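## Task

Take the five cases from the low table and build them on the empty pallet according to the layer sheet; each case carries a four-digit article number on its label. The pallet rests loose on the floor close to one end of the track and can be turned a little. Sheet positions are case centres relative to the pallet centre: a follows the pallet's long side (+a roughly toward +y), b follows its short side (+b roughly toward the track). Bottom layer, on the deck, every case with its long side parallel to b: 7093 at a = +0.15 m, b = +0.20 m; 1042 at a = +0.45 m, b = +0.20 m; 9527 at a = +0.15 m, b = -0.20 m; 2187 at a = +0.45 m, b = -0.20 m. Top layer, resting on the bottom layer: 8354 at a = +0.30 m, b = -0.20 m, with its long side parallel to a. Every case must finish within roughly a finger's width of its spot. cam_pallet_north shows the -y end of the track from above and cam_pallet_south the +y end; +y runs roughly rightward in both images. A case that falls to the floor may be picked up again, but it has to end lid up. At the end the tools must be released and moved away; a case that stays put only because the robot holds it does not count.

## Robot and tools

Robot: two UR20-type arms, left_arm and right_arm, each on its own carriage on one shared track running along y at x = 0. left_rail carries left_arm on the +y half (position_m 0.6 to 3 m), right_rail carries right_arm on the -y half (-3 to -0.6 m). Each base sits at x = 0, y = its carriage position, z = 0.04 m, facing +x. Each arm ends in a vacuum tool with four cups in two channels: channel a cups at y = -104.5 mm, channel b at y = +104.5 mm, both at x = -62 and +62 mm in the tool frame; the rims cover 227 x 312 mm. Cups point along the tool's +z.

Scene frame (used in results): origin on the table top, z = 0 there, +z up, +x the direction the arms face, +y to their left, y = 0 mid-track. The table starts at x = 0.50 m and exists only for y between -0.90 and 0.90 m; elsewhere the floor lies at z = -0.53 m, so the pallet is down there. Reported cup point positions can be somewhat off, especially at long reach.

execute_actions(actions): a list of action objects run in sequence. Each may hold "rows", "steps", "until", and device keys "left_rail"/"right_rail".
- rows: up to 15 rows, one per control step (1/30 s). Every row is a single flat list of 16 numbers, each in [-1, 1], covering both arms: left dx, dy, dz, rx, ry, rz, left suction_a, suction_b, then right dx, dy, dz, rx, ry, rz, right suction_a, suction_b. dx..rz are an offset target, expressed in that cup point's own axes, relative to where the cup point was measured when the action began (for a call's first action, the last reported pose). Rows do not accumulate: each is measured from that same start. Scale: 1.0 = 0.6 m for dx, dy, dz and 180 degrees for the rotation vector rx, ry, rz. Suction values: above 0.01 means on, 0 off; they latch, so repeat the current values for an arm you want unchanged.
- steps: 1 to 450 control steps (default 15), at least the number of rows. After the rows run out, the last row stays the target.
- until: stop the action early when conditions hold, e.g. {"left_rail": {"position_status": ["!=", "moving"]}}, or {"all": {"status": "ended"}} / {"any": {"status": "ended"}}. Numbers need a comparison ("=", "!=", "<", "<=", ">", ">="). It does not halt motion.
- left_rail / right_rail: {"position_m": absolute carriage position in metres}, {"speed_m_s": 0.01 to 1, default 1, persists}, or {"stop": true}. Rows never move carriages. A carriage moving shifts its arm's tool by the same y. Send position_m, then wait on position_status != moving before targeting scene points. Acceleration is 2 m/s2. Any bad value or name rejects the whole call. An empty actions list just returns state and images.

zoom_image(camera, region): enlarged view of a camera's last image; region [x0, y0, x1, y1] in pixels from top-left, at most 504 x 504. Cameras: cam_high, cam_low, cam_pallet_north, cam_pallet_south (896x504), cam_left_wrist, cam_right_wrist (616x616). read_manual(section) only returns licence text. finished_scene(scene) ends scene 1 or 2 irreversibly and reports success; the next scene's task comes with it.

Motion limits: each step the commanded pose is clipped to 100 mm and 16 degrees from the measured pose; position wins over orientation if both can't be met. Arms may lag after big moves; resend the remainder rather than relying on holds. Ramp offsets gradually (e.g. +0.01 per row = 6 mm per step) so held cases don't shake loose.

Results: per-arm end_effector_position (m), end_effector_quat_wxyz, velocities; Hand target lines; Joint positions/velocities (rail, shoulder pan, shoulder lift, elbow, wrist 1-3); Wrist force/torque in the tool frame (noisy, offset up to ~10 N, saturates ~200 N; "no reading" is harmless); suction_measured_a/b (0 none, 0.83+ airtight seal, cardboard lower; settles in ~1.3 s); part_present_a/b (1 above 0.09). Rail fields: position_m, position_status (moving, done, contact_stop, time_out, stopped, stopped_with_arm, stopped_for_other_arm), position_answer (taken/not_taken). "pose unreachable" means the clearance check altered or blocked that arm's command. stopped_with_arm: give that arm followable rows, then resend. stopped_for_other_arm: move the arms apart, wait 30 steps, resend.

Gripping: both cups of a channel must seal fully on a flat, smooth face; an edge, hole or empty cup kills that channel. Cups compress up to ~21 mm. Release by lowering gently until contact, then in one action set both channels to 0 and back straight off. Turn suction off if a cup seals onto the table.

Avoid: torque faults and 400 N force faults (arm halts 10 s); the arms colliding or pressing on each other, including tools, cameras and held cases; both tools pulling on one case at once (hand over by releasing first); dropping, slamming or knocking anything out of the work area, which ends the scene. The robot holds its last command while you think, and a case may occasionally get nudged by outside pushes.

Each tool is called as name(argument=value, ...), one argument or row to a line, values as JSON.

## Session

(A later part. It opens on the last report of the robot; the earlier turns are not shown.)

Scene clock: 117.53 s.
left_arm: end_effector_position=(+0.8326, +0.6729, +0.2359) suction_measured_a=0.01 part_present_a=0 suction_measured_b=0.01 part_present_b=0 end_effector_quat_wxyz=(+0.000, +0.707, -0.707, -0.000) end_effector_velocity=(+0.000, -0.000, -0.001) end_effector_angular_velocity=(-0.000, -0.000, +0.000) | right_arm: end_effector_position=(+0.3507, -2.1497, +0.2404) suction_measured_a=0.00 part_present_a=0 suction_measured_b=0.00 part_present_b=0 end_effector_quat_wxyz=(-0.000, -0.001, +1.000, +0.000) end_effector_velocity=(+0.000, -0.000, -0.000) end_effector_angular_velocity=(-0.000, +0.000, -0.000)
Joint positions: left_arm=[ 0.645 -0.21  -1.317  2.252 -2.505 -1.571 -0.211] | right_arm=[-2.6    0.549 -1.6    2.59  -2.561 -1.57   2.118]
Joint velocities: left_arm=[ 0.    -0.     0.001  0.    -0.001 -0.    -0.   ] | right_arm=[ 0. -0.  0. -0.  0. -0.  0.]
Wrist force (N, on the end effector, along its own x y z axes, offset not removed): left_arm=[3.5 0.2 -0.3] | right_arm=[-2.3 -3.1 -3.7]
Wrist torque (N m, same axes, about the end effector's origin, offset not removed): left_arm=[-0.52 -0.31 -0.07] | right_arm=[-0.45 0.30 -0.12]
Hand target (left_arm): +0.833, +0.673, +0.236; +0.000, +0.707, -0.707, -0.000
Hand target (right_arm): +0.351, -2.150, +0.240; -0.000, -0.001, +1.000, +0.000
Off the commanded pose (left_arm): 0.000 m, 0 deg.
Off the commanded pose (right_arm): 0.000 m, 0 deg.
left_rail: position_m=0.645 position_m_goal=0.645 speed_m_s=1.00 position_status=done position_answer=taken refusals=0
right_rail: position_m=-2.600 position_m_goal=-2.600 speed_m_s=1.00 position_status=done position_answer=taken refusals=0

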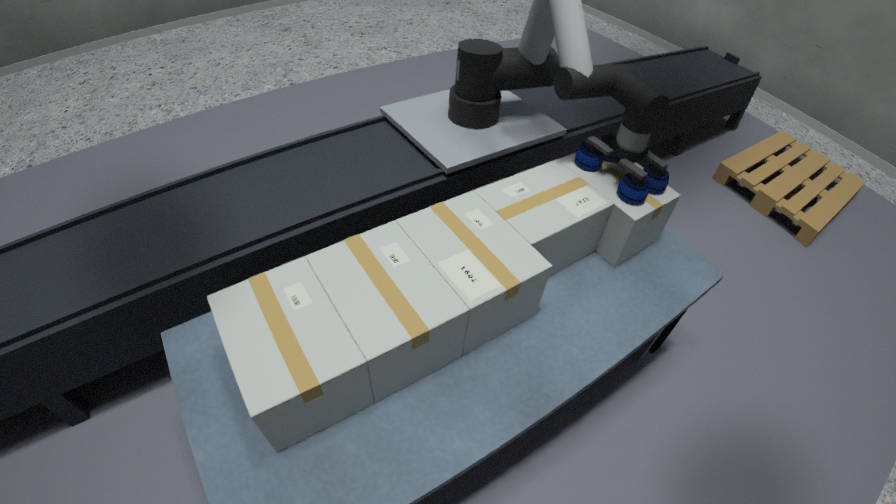

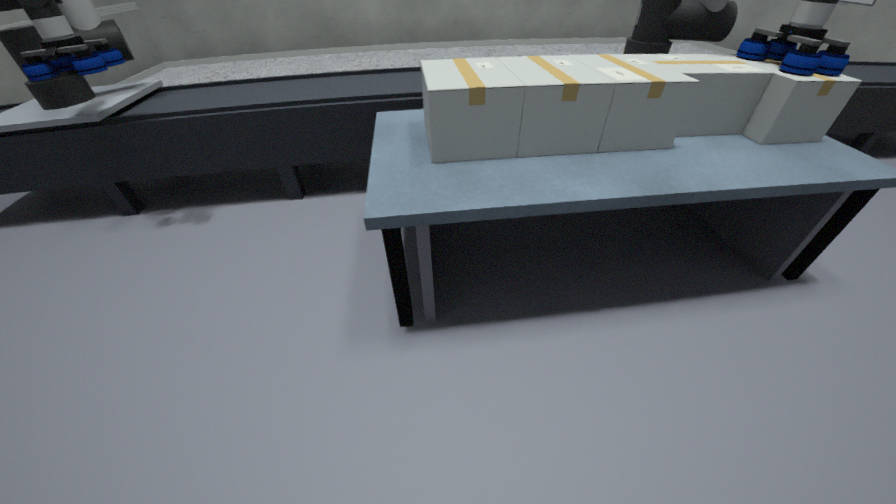

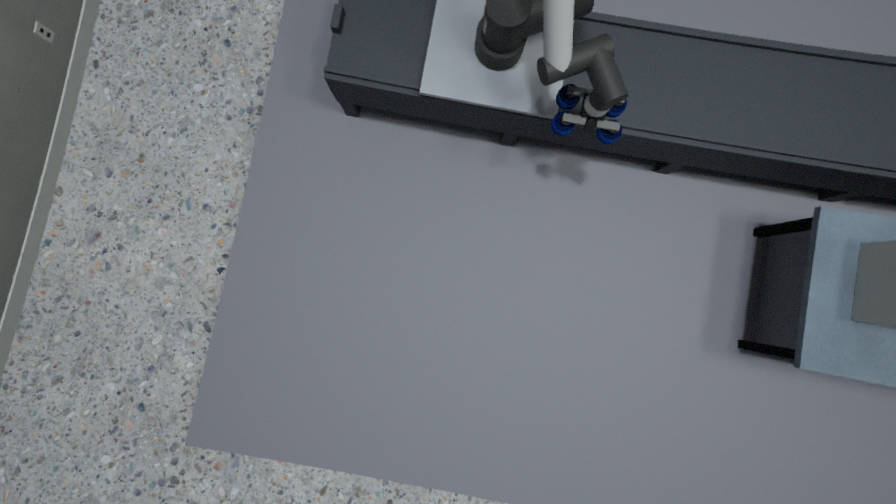

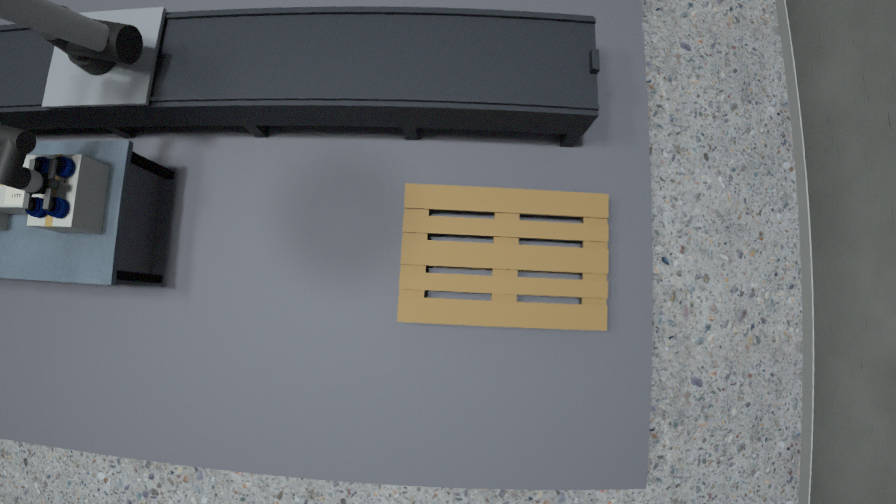

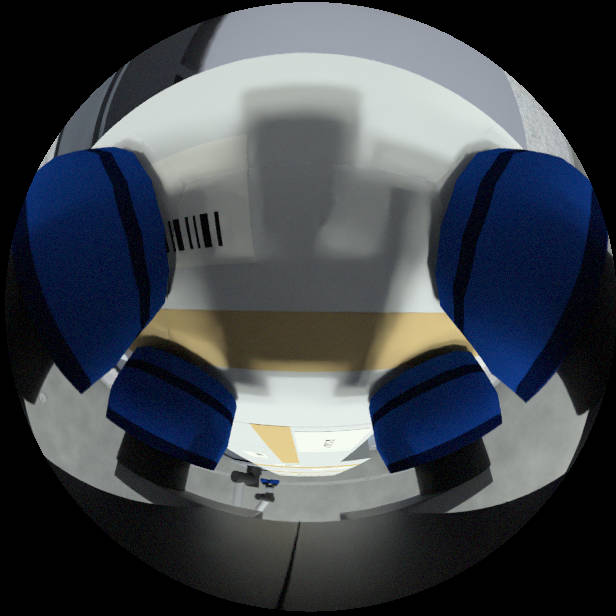

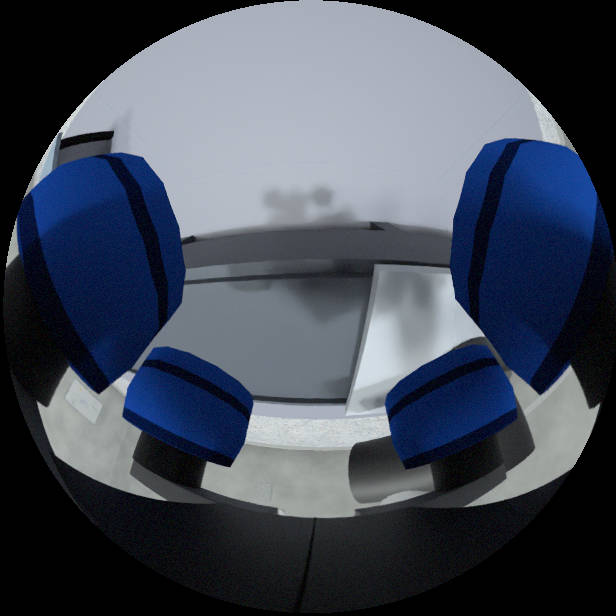

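execute_actions(
  actions=[
    {"rows":[[0,0,0.003,0,0,0,1,1,0,0,0,0,0,0,0,0],[0,0,0.006,0,0,0,1,1,0,0,0,0,0,0,0,0],[0,0,0.009,0,0,0,1,1,0,0,0,0,0,0,0,0],[0,0,0.012,0,0,0,1,1,0,0,0,0,0,0,0,0]],"steps":15},
  ],
)

Scene clock: 122.93 s.
left_arm: end_effector_position=(+0.8329, +0.6729, +0.2292) suction_measured_a=0.64 part_present_a=1 suction_measured_b=0.62 part_present_b=1 end_effector_quat_wxyz=(+0.000, +0.707, -0.707, +0.000) end_effector_velocity=(-0.002, +0.004, -0.004) end_effector_angular_velocity=(+0.008, +0.004, +0.002) | right_arm: end_effector_position=(+0.3507, -2.1497, +0.2404) suction_measured_a=0.00 part_present_a=0 suction_measured_b=0.00 part_present_b=0 end_effector_quat_wxyz=(-0.000, -0.001, +1.000, +0.000) end_effector_velocity=(+0.000, -0.000, -0.000) end_effector_angular_velocity=(-0.000, +0.000, -0.000)
Joint positions: left_arm=[ 0.645 -0.21  -1.308  2.255 -2.517 -1.571 -0.211] | right_arm=[-2.6    0.549 -1.6    2.59  -2.561 -1.57   2.118]
Joint velocities: left_arm=[0.    0.002 0.002 0.003 0.    0.007 0.   ] | right_arm=[ 0. -0.  0. -0. -0. -0.  0.]
Wrist force (N, on the end effector, along its own x y z axes, offset not removed): left_arm=[-5.9 -3.1 -31.2] | right_arm=[-4.9 -1.1 0.7]
Wrist torque (N m, same axes, about the end effector's origin, offset not removed): left_arm=[-2.93 -2.12 -1.15] | right_arm=[-0.08 0.51 0.01]
Hand target (left_arm): +0.833, +0.673, +0.229; +0.000, +0.707, -0.707, -0.000
Hand target (right_arm): +0.351, -2.150, +0.240; -0.000, -0.001, +1.000, +0.000
Off the commanded pose (left_arm): 0.001 m, 0 deg.
Off the commanded pose (right_arm): 0.000 m, 0 deg.
left_rail: position_m=0.645 position_m_goal=0.645 speed_m_s=1.00 position_status=done position_answer=taken refusals=0
right_rail: position_m=-2.600 position_m_goal=-2.600 speed_m_s=1.00 position_status=done position_answer=taken refusals=0

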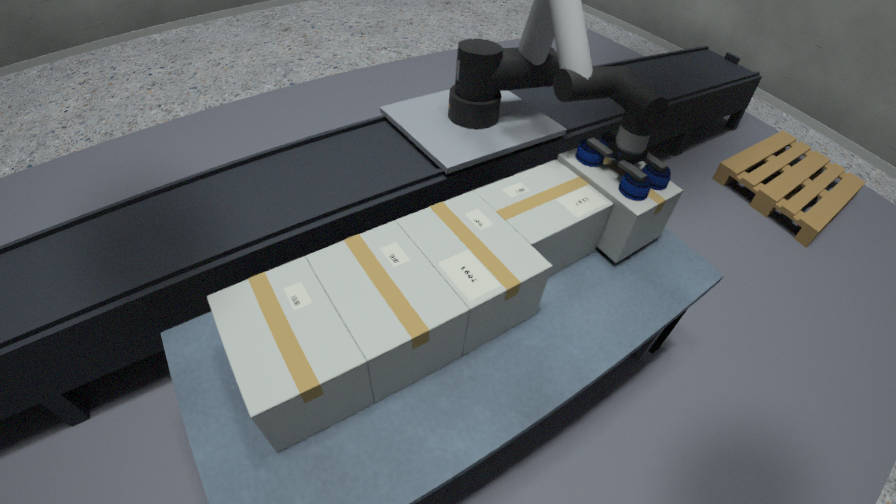

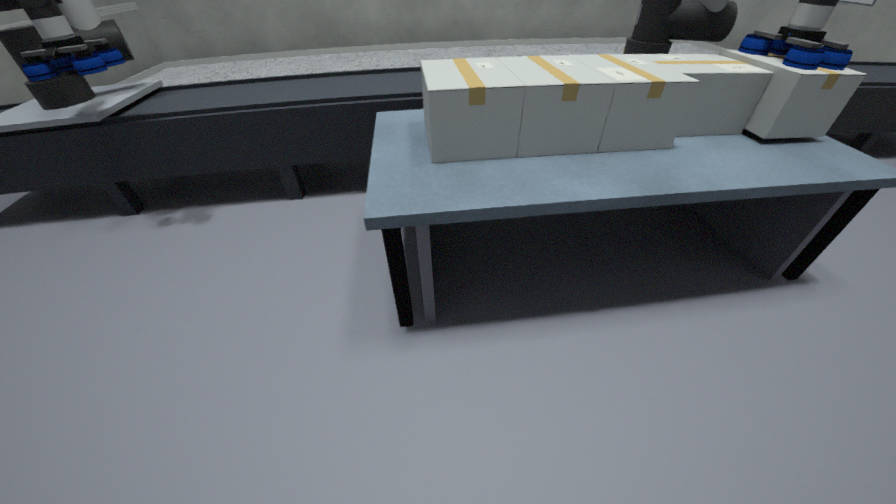

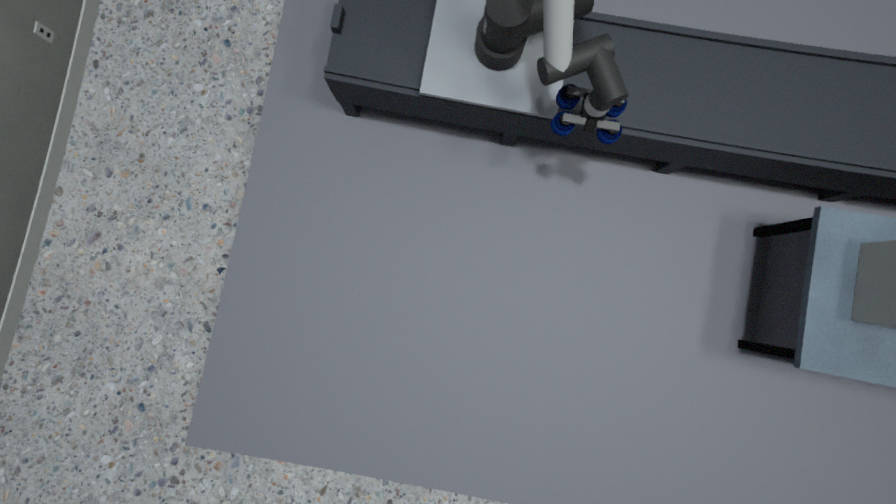

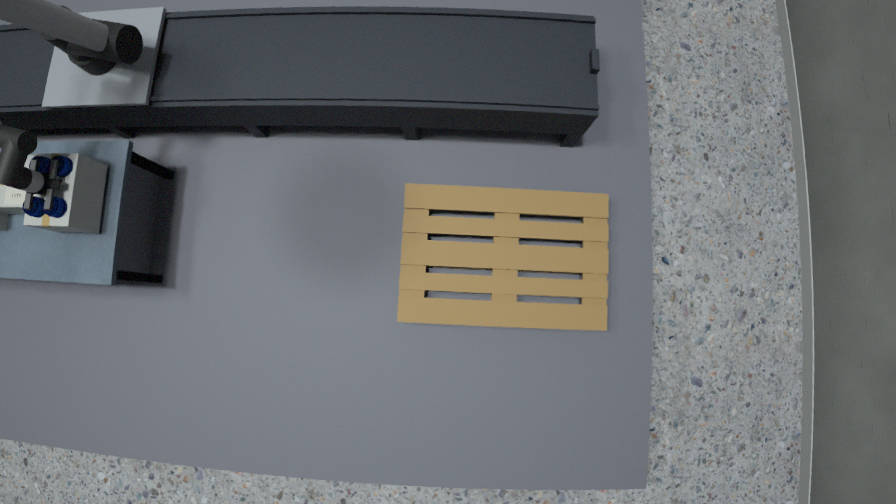

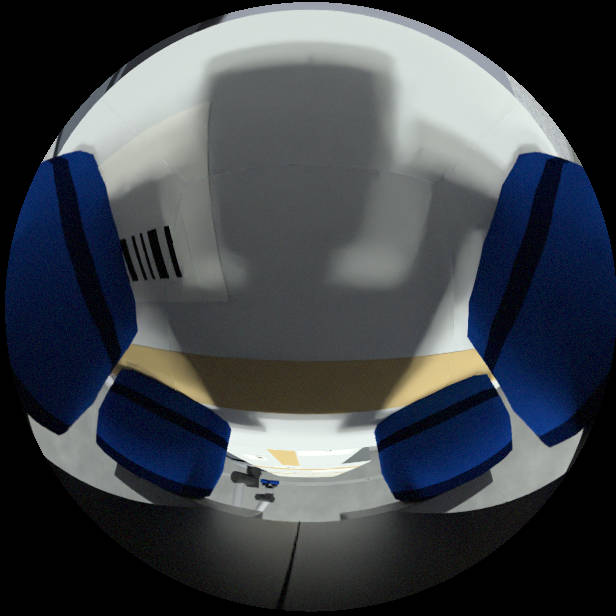

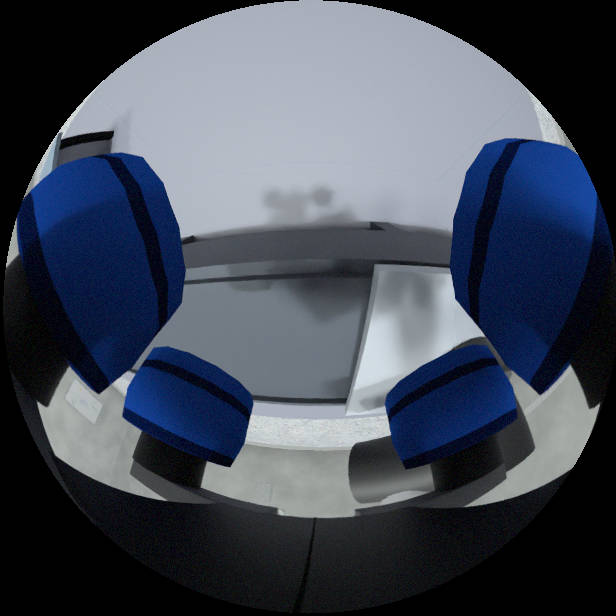

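execute_actions(
  actions=[
    {"rows":[[0,0,-0.01,0,0,0,1,1,0,0,0,0,0,0,0,0],[0,0,-0.02,0,0,0,1,1,0,0,0,0,0,0,0,0],[0,0,-0.035,0,0,0,1,1,0,0,0,0,0,0,0,0],[0,0,-0.05,0,0,0,1,1,0,0,0,0,0,0,0,0],[0,0,-0.065,0,0,0,1,1,0,0,0,0,0,0,0,0],[0,0,-0.075,0,0,0,1,1,0,0,0,0,0,0,0,0]],"steps":9},
  ],
)

Scene clock: 133.47 s.
left_arm: end_effector_position=(+0.8331, +0.6728, +0.2591) suction_measured_a=0.94 part_present_a=1 suction_measured_b=0.94 part_present_b=1 end_effector_quat_wxyz=(-0.000, +0.707, -0.707, +0.001) end_effector_velocity=(+0.001, -0.000, +0.125) end_effector_angular_velocity=(-0.001, -0.004, -0.001) | right_arm: end_effector_position=(+0.3507, -2.1497, +0.2404) suction_measured_a=0.00 part_present_a=0 suction_measured_b=0.00 part_present_b=0 end_effector_quat_wxyz=(-0.000, -0.001, +1.000, +0.000) end_effector_velocity=(-0.000, +0.000, +0.000) end_effector_angular_velocity=(+0.000, -0.000, -0.000)
Joint positions: left_arm=[ 0.645 -0.21  -1.344  2.24  -2.468 -1.571 -0.211] | right_arm=[-2.6    0.549 -1.6    2.59  -2.561 -1.57   2.118]
Joint velocities: left_arm=[ 0.     0.    -0.144 -0.067  0.207  0.     0.001] | right_arm=[ 0.  0. -0.  0. -0. -0.  0.]
Wrist force (N, on the end effector, along its own x y z axes, offset not removed): left_arm=[0.7 -1.2 -42.8] | right_arm=[-2.6 0.8 -1.9]
Wrist torque (N m, same axes, about the end effector's origin, offset not removed): left_arm=[-1.91 -0.99 -0.27] | right_arm=[0.11 0.33 -0.06]
Hand target (left_arm): +0.833, +0.673, +0.274; +0.000, +0.707, -0.707, +0.000
Hand target (right_arm): +0.351, -2.150, +0.240; -0.000, -0.001, +1.000, +0.000
Off the commanded pose (left_arm): 0.015 m, 0 deg.
Off the commanded pose (right_arm): 0.000 m, 0 deg.
left_rail: position_m=0.645 position_m_goal=0.645 speed_m_s=1.00 position_status=done position_answer=taken refusals=0
right_rail: position_m=-2.600 position_m_goal=-2.600 speed_m_s=1.00 position_status=done position_answer=taken refusals=0

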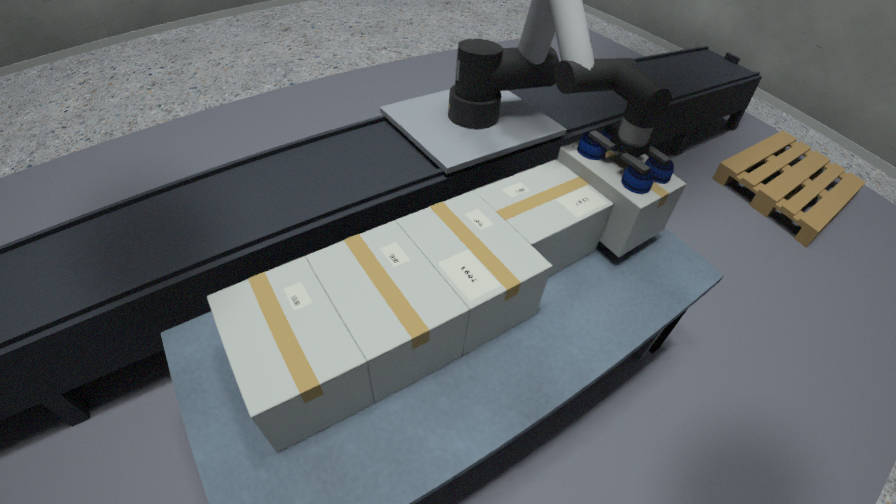

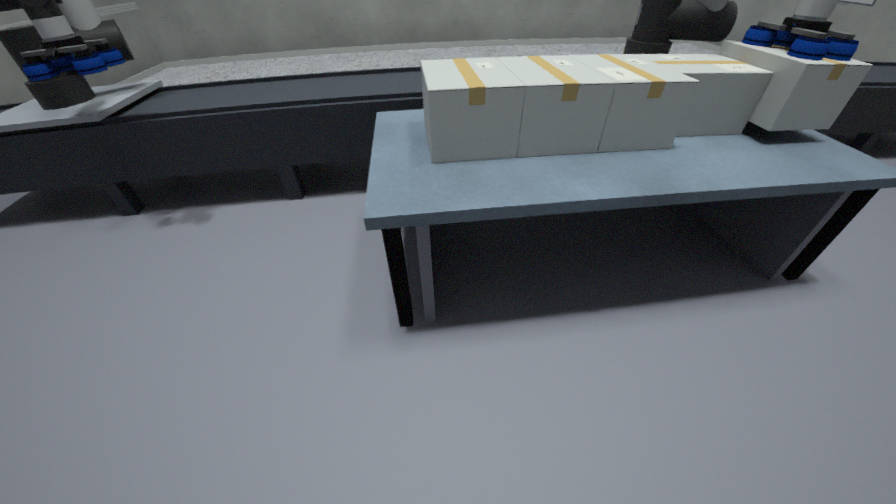

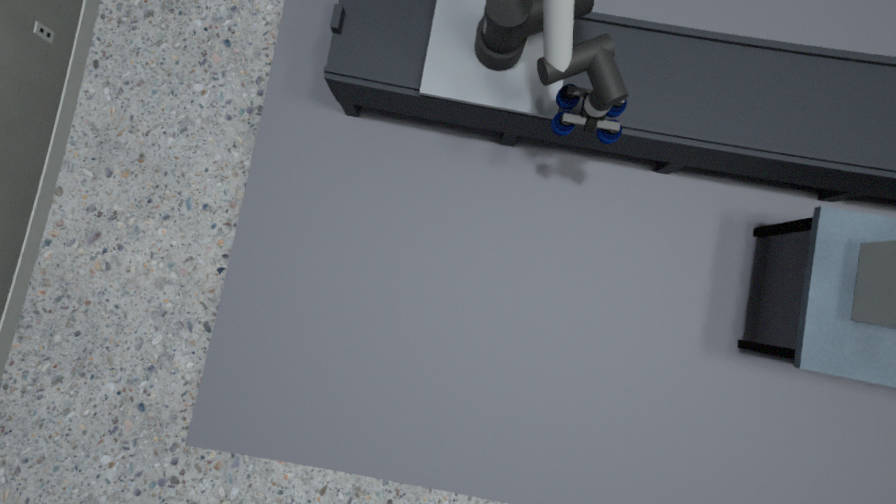

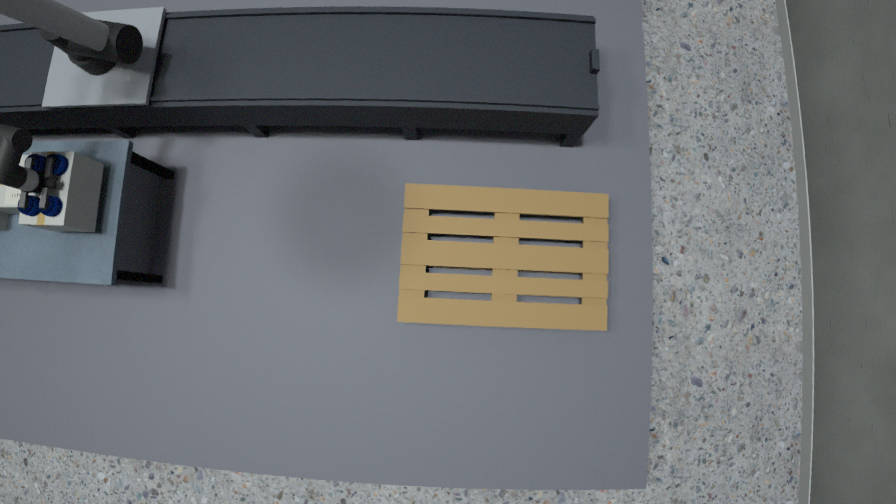

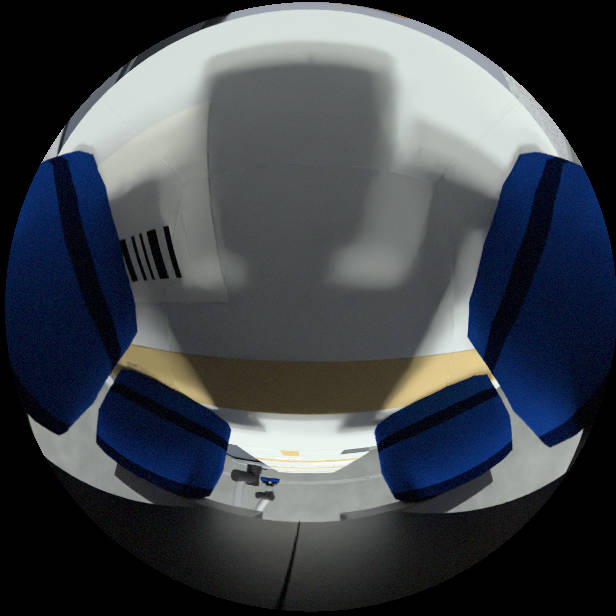

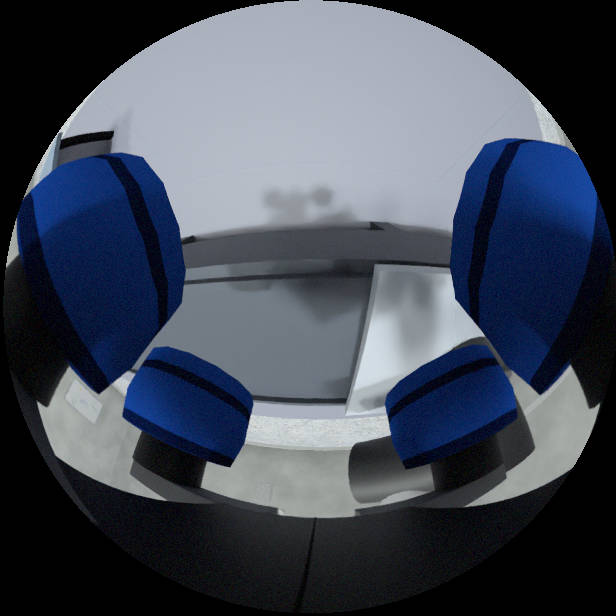

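execute_actions(
  actions=[],
)

Scene clock: 135.87 s.
left_arm: end_effector_position=(+0.8328, +0.6729, +0.2740) suction_measured_a=0.94 part_present_a=1 suction_measured_b=0.94 part_present_b=1 end_effector_quat_wxyz=(+0.000, +0.707, -0.707, +0.000) end_effector_velocity=(-0.000, -0.000, +0.000) end_effector_angular_velocity=(-0.000, -0.000, -0.000) | right_arm: end_effector_position=(+0.3507, -2.1497, +0.2404) suction_measured_a=0.00 part_present_a=0 suction_measured_b=0.00 part_present_b=0 end_effector_quat_wxyz=(-0.000, -0.001, +1.000, +0.000) end_effector_velocity=(+0.000, -0.000, +0.000) end_effector_angular_velocity=(+0.000, -0.000, +0.000)
Joint positions: left_arm=[ 0.645 -0.21  -1.361  2.231 -2.442 -1.571 -0.211] | right_arm=[-2.6    0.549 -1.6    2.59  -2.561 -1.57   2.118]
Joint velocities: left_arm=[ 0.  0. -0.  0.  0. -0.  0.] | right_arm=[ 0. -0. -0.  0. -0.  0. -0.]
Wrist force (N, on the end effector, along its own x y z axes, offset not removed): left_arm=[0.9 -1.4 -32.8] | right_arm=[-3.3 -2.0 0.0]
Wrist torque (N m, same axes, about the end effector's origin, offset not removed): left_arm=[-3.06 -1.37 -0.04] | right_arm=[-0.29 0.40 -0.08]
Hand target (left_arm): +0.833, +0.673, +0.274; +0.000, +0.707, -0.707, +0.000
Hand target (right_arm): +0.351, -2.150, +0.240; -0.000, -0.001, +1.000, +0.000
Off the commanded pose (left_arm): 0.000 m, 0 deg.
Off the commanded pose (right_arm): 0.000 m, 0 deg.
left_rail: position_m=0.645 position_m_goal=0.645 speed_m_s=1.00 position_status=done position_answer=taken refusals=0
right_rail: position_m=-2.600 position_m_goal=-2.600 speed_m_s=1.00 position_status=done position_answer=taken refusals=0

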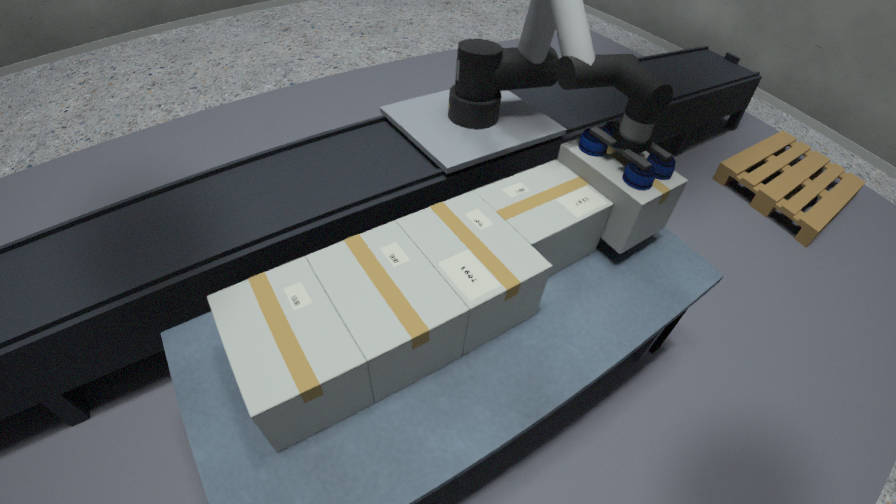

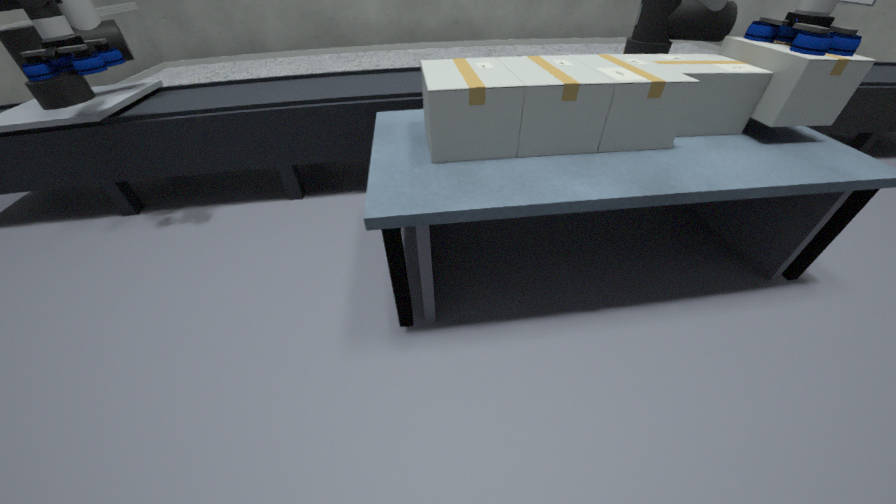

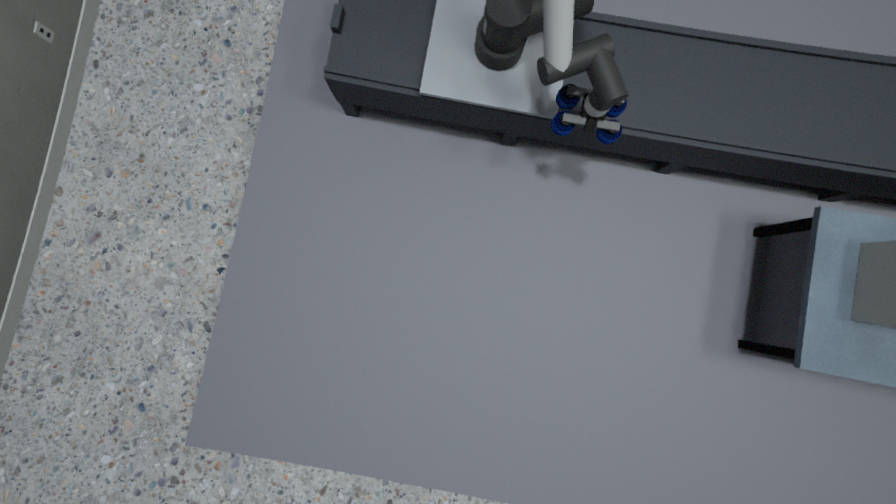

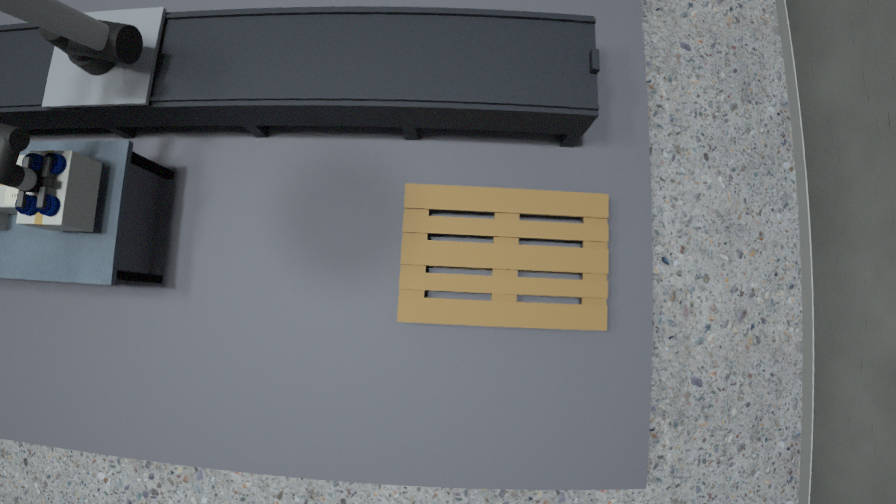

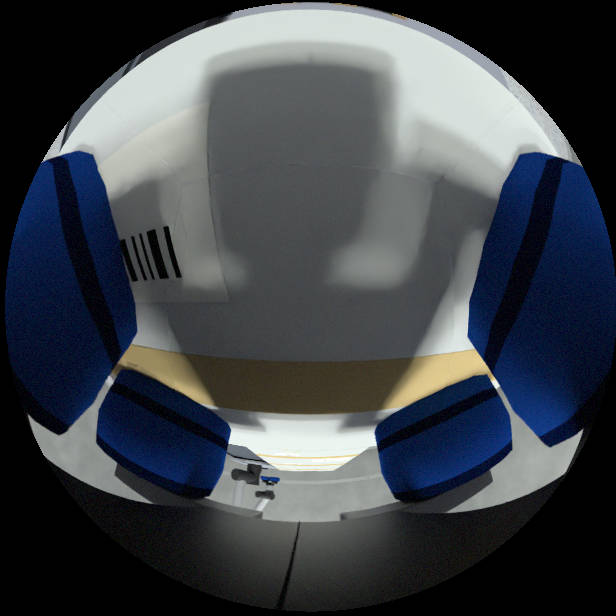

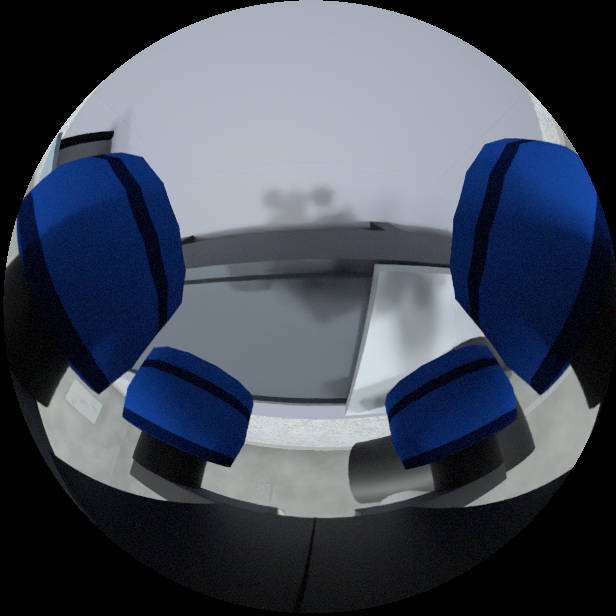

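execute_actions(
  actions=[
    {"left_rail":{"position_m":3.0},"steps":1},
  ],
)

Scene clock: 139.17 s.
left_arm: end_effector_position=(+0.8328, +0.6729, +0.2740) suction_measured_a=0.94 part_present_a=1 suction_measured_b=0.94 part_present_b=1 end_effector_quat_wxyz=(+0.000, +0.707, -0.707, +0.000) end_effector_velocity=(-0.000, -0.000, +0.000) end_effector_angular_velocity=(-0.000, -0.000, -0.000) | right_arm: end_effector_position=(+0.3507, -2.1497, +0.2404) suction_measured_a=0.00 part_present_a=0 suction_measured_b=0.00 part_present_b=0 end_effector_quat_wxyz=(-0.000, -0.001, +1.000, +0.000) end_effector_velocity=(-0.000, +0.000, +0.000) end_effector_angular_velocity=(+0.000, -0.000, +0.000)
Joint positions: left_arm=[ 0.645 -0.21  -1.361  2.231 -2.442 -1.571 -0.211] | right_arm=[-2.6    0.549 -1.6    2.59  -2.561 -1.57   2.118]
Joint velocities: left_arm=[ 0. -0. -0. -0.  0. -0.  0.] | right_arm=[ 0.  0. -0.  0.  0. -0.  0.]
Wrist force (N, on the end effector, along its own x y z axes, offset not removed): left_arm=[5.9 -3.3 -31.5] | right_arm=[-3.0 -2.2 -2.2]
Wrist torque (N m, same axes, about the end effector's origin, offset not removed): left_arm=[-3.42 -2.08 -0.02] | right_arm=[-0.14 0.38 -0.08]
Hand target (left_arm): +0.833, +0.675, +0.274; +0.000, +0.707, -0.707, +0.000
Hand target (right_arm): +0.351, -2.150, +0.240; -0.000, -0.001, +1.000, +0.000
Off the commanded pose (left_arm): 0.000 m, 0 deg.
Off the commanded pose (right_arm): 0.000 m, 0 deg.
left_rail: position_m=0.645 position_m_goal=3.000 speed_m_s=1.00 position_status=moving position_answer=taken refusals=0
right_rail: position_m=-2.600 position_m_goal=-2.600 speed_m_s=1.00 position_status=done position_answer=taken refusals=0

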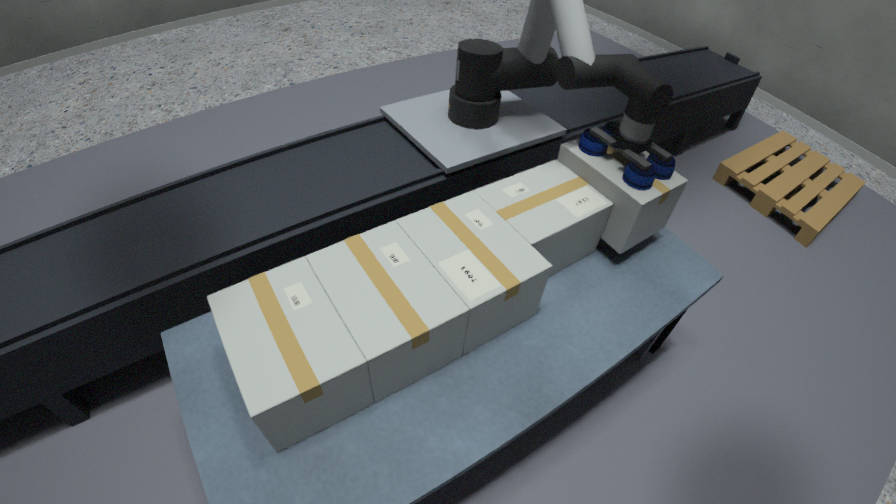

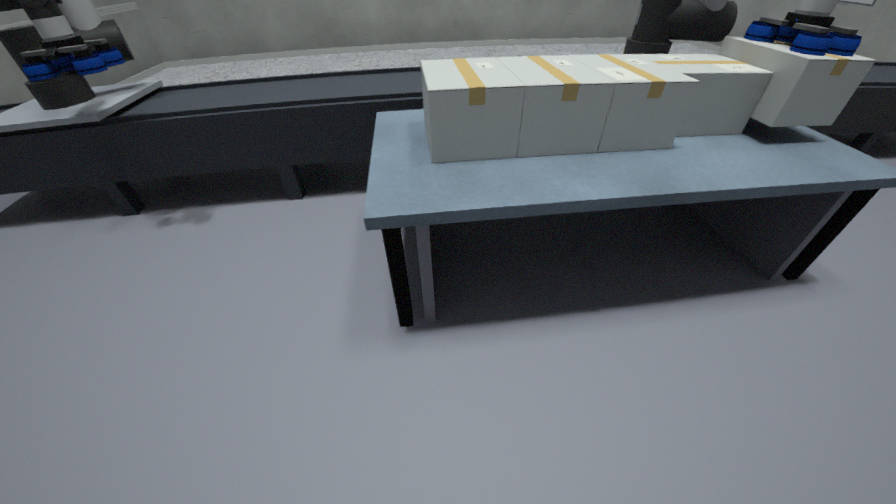

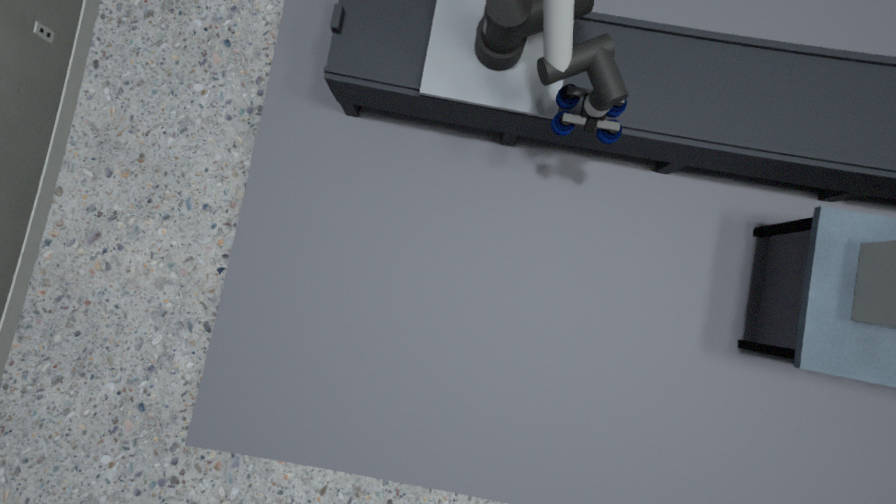

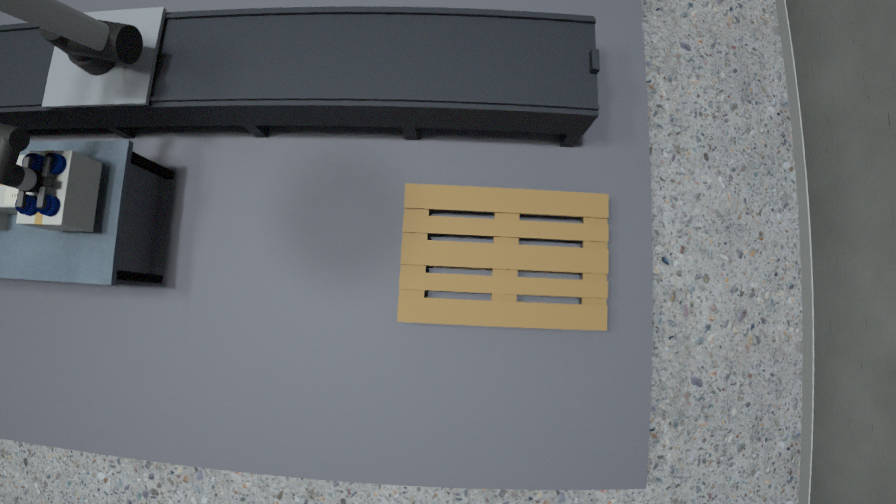

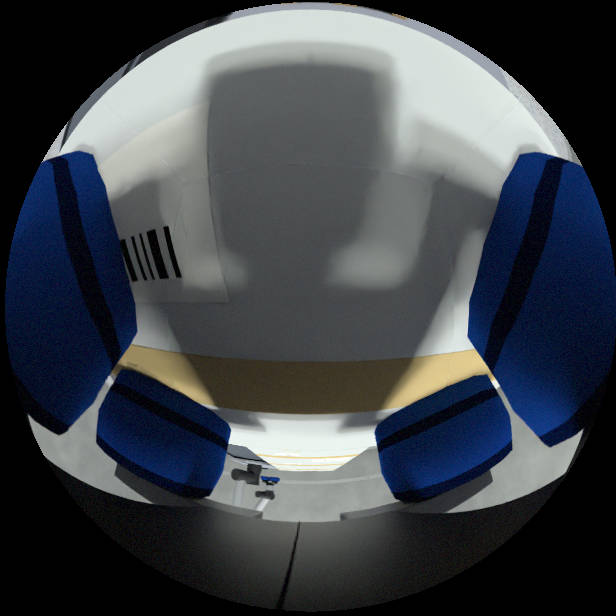

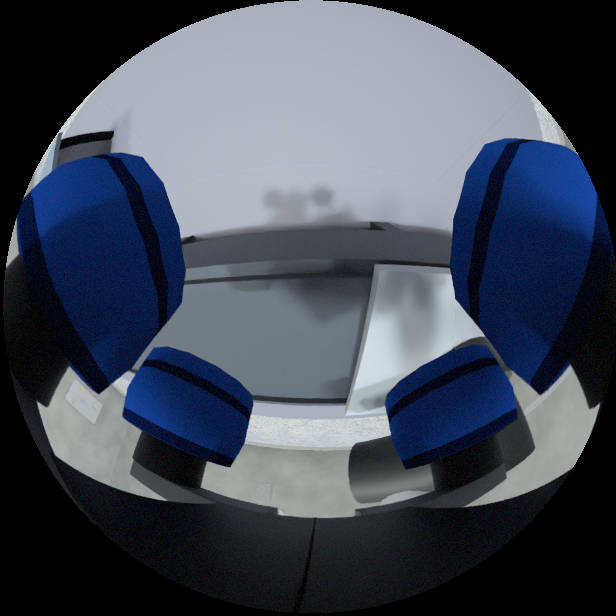

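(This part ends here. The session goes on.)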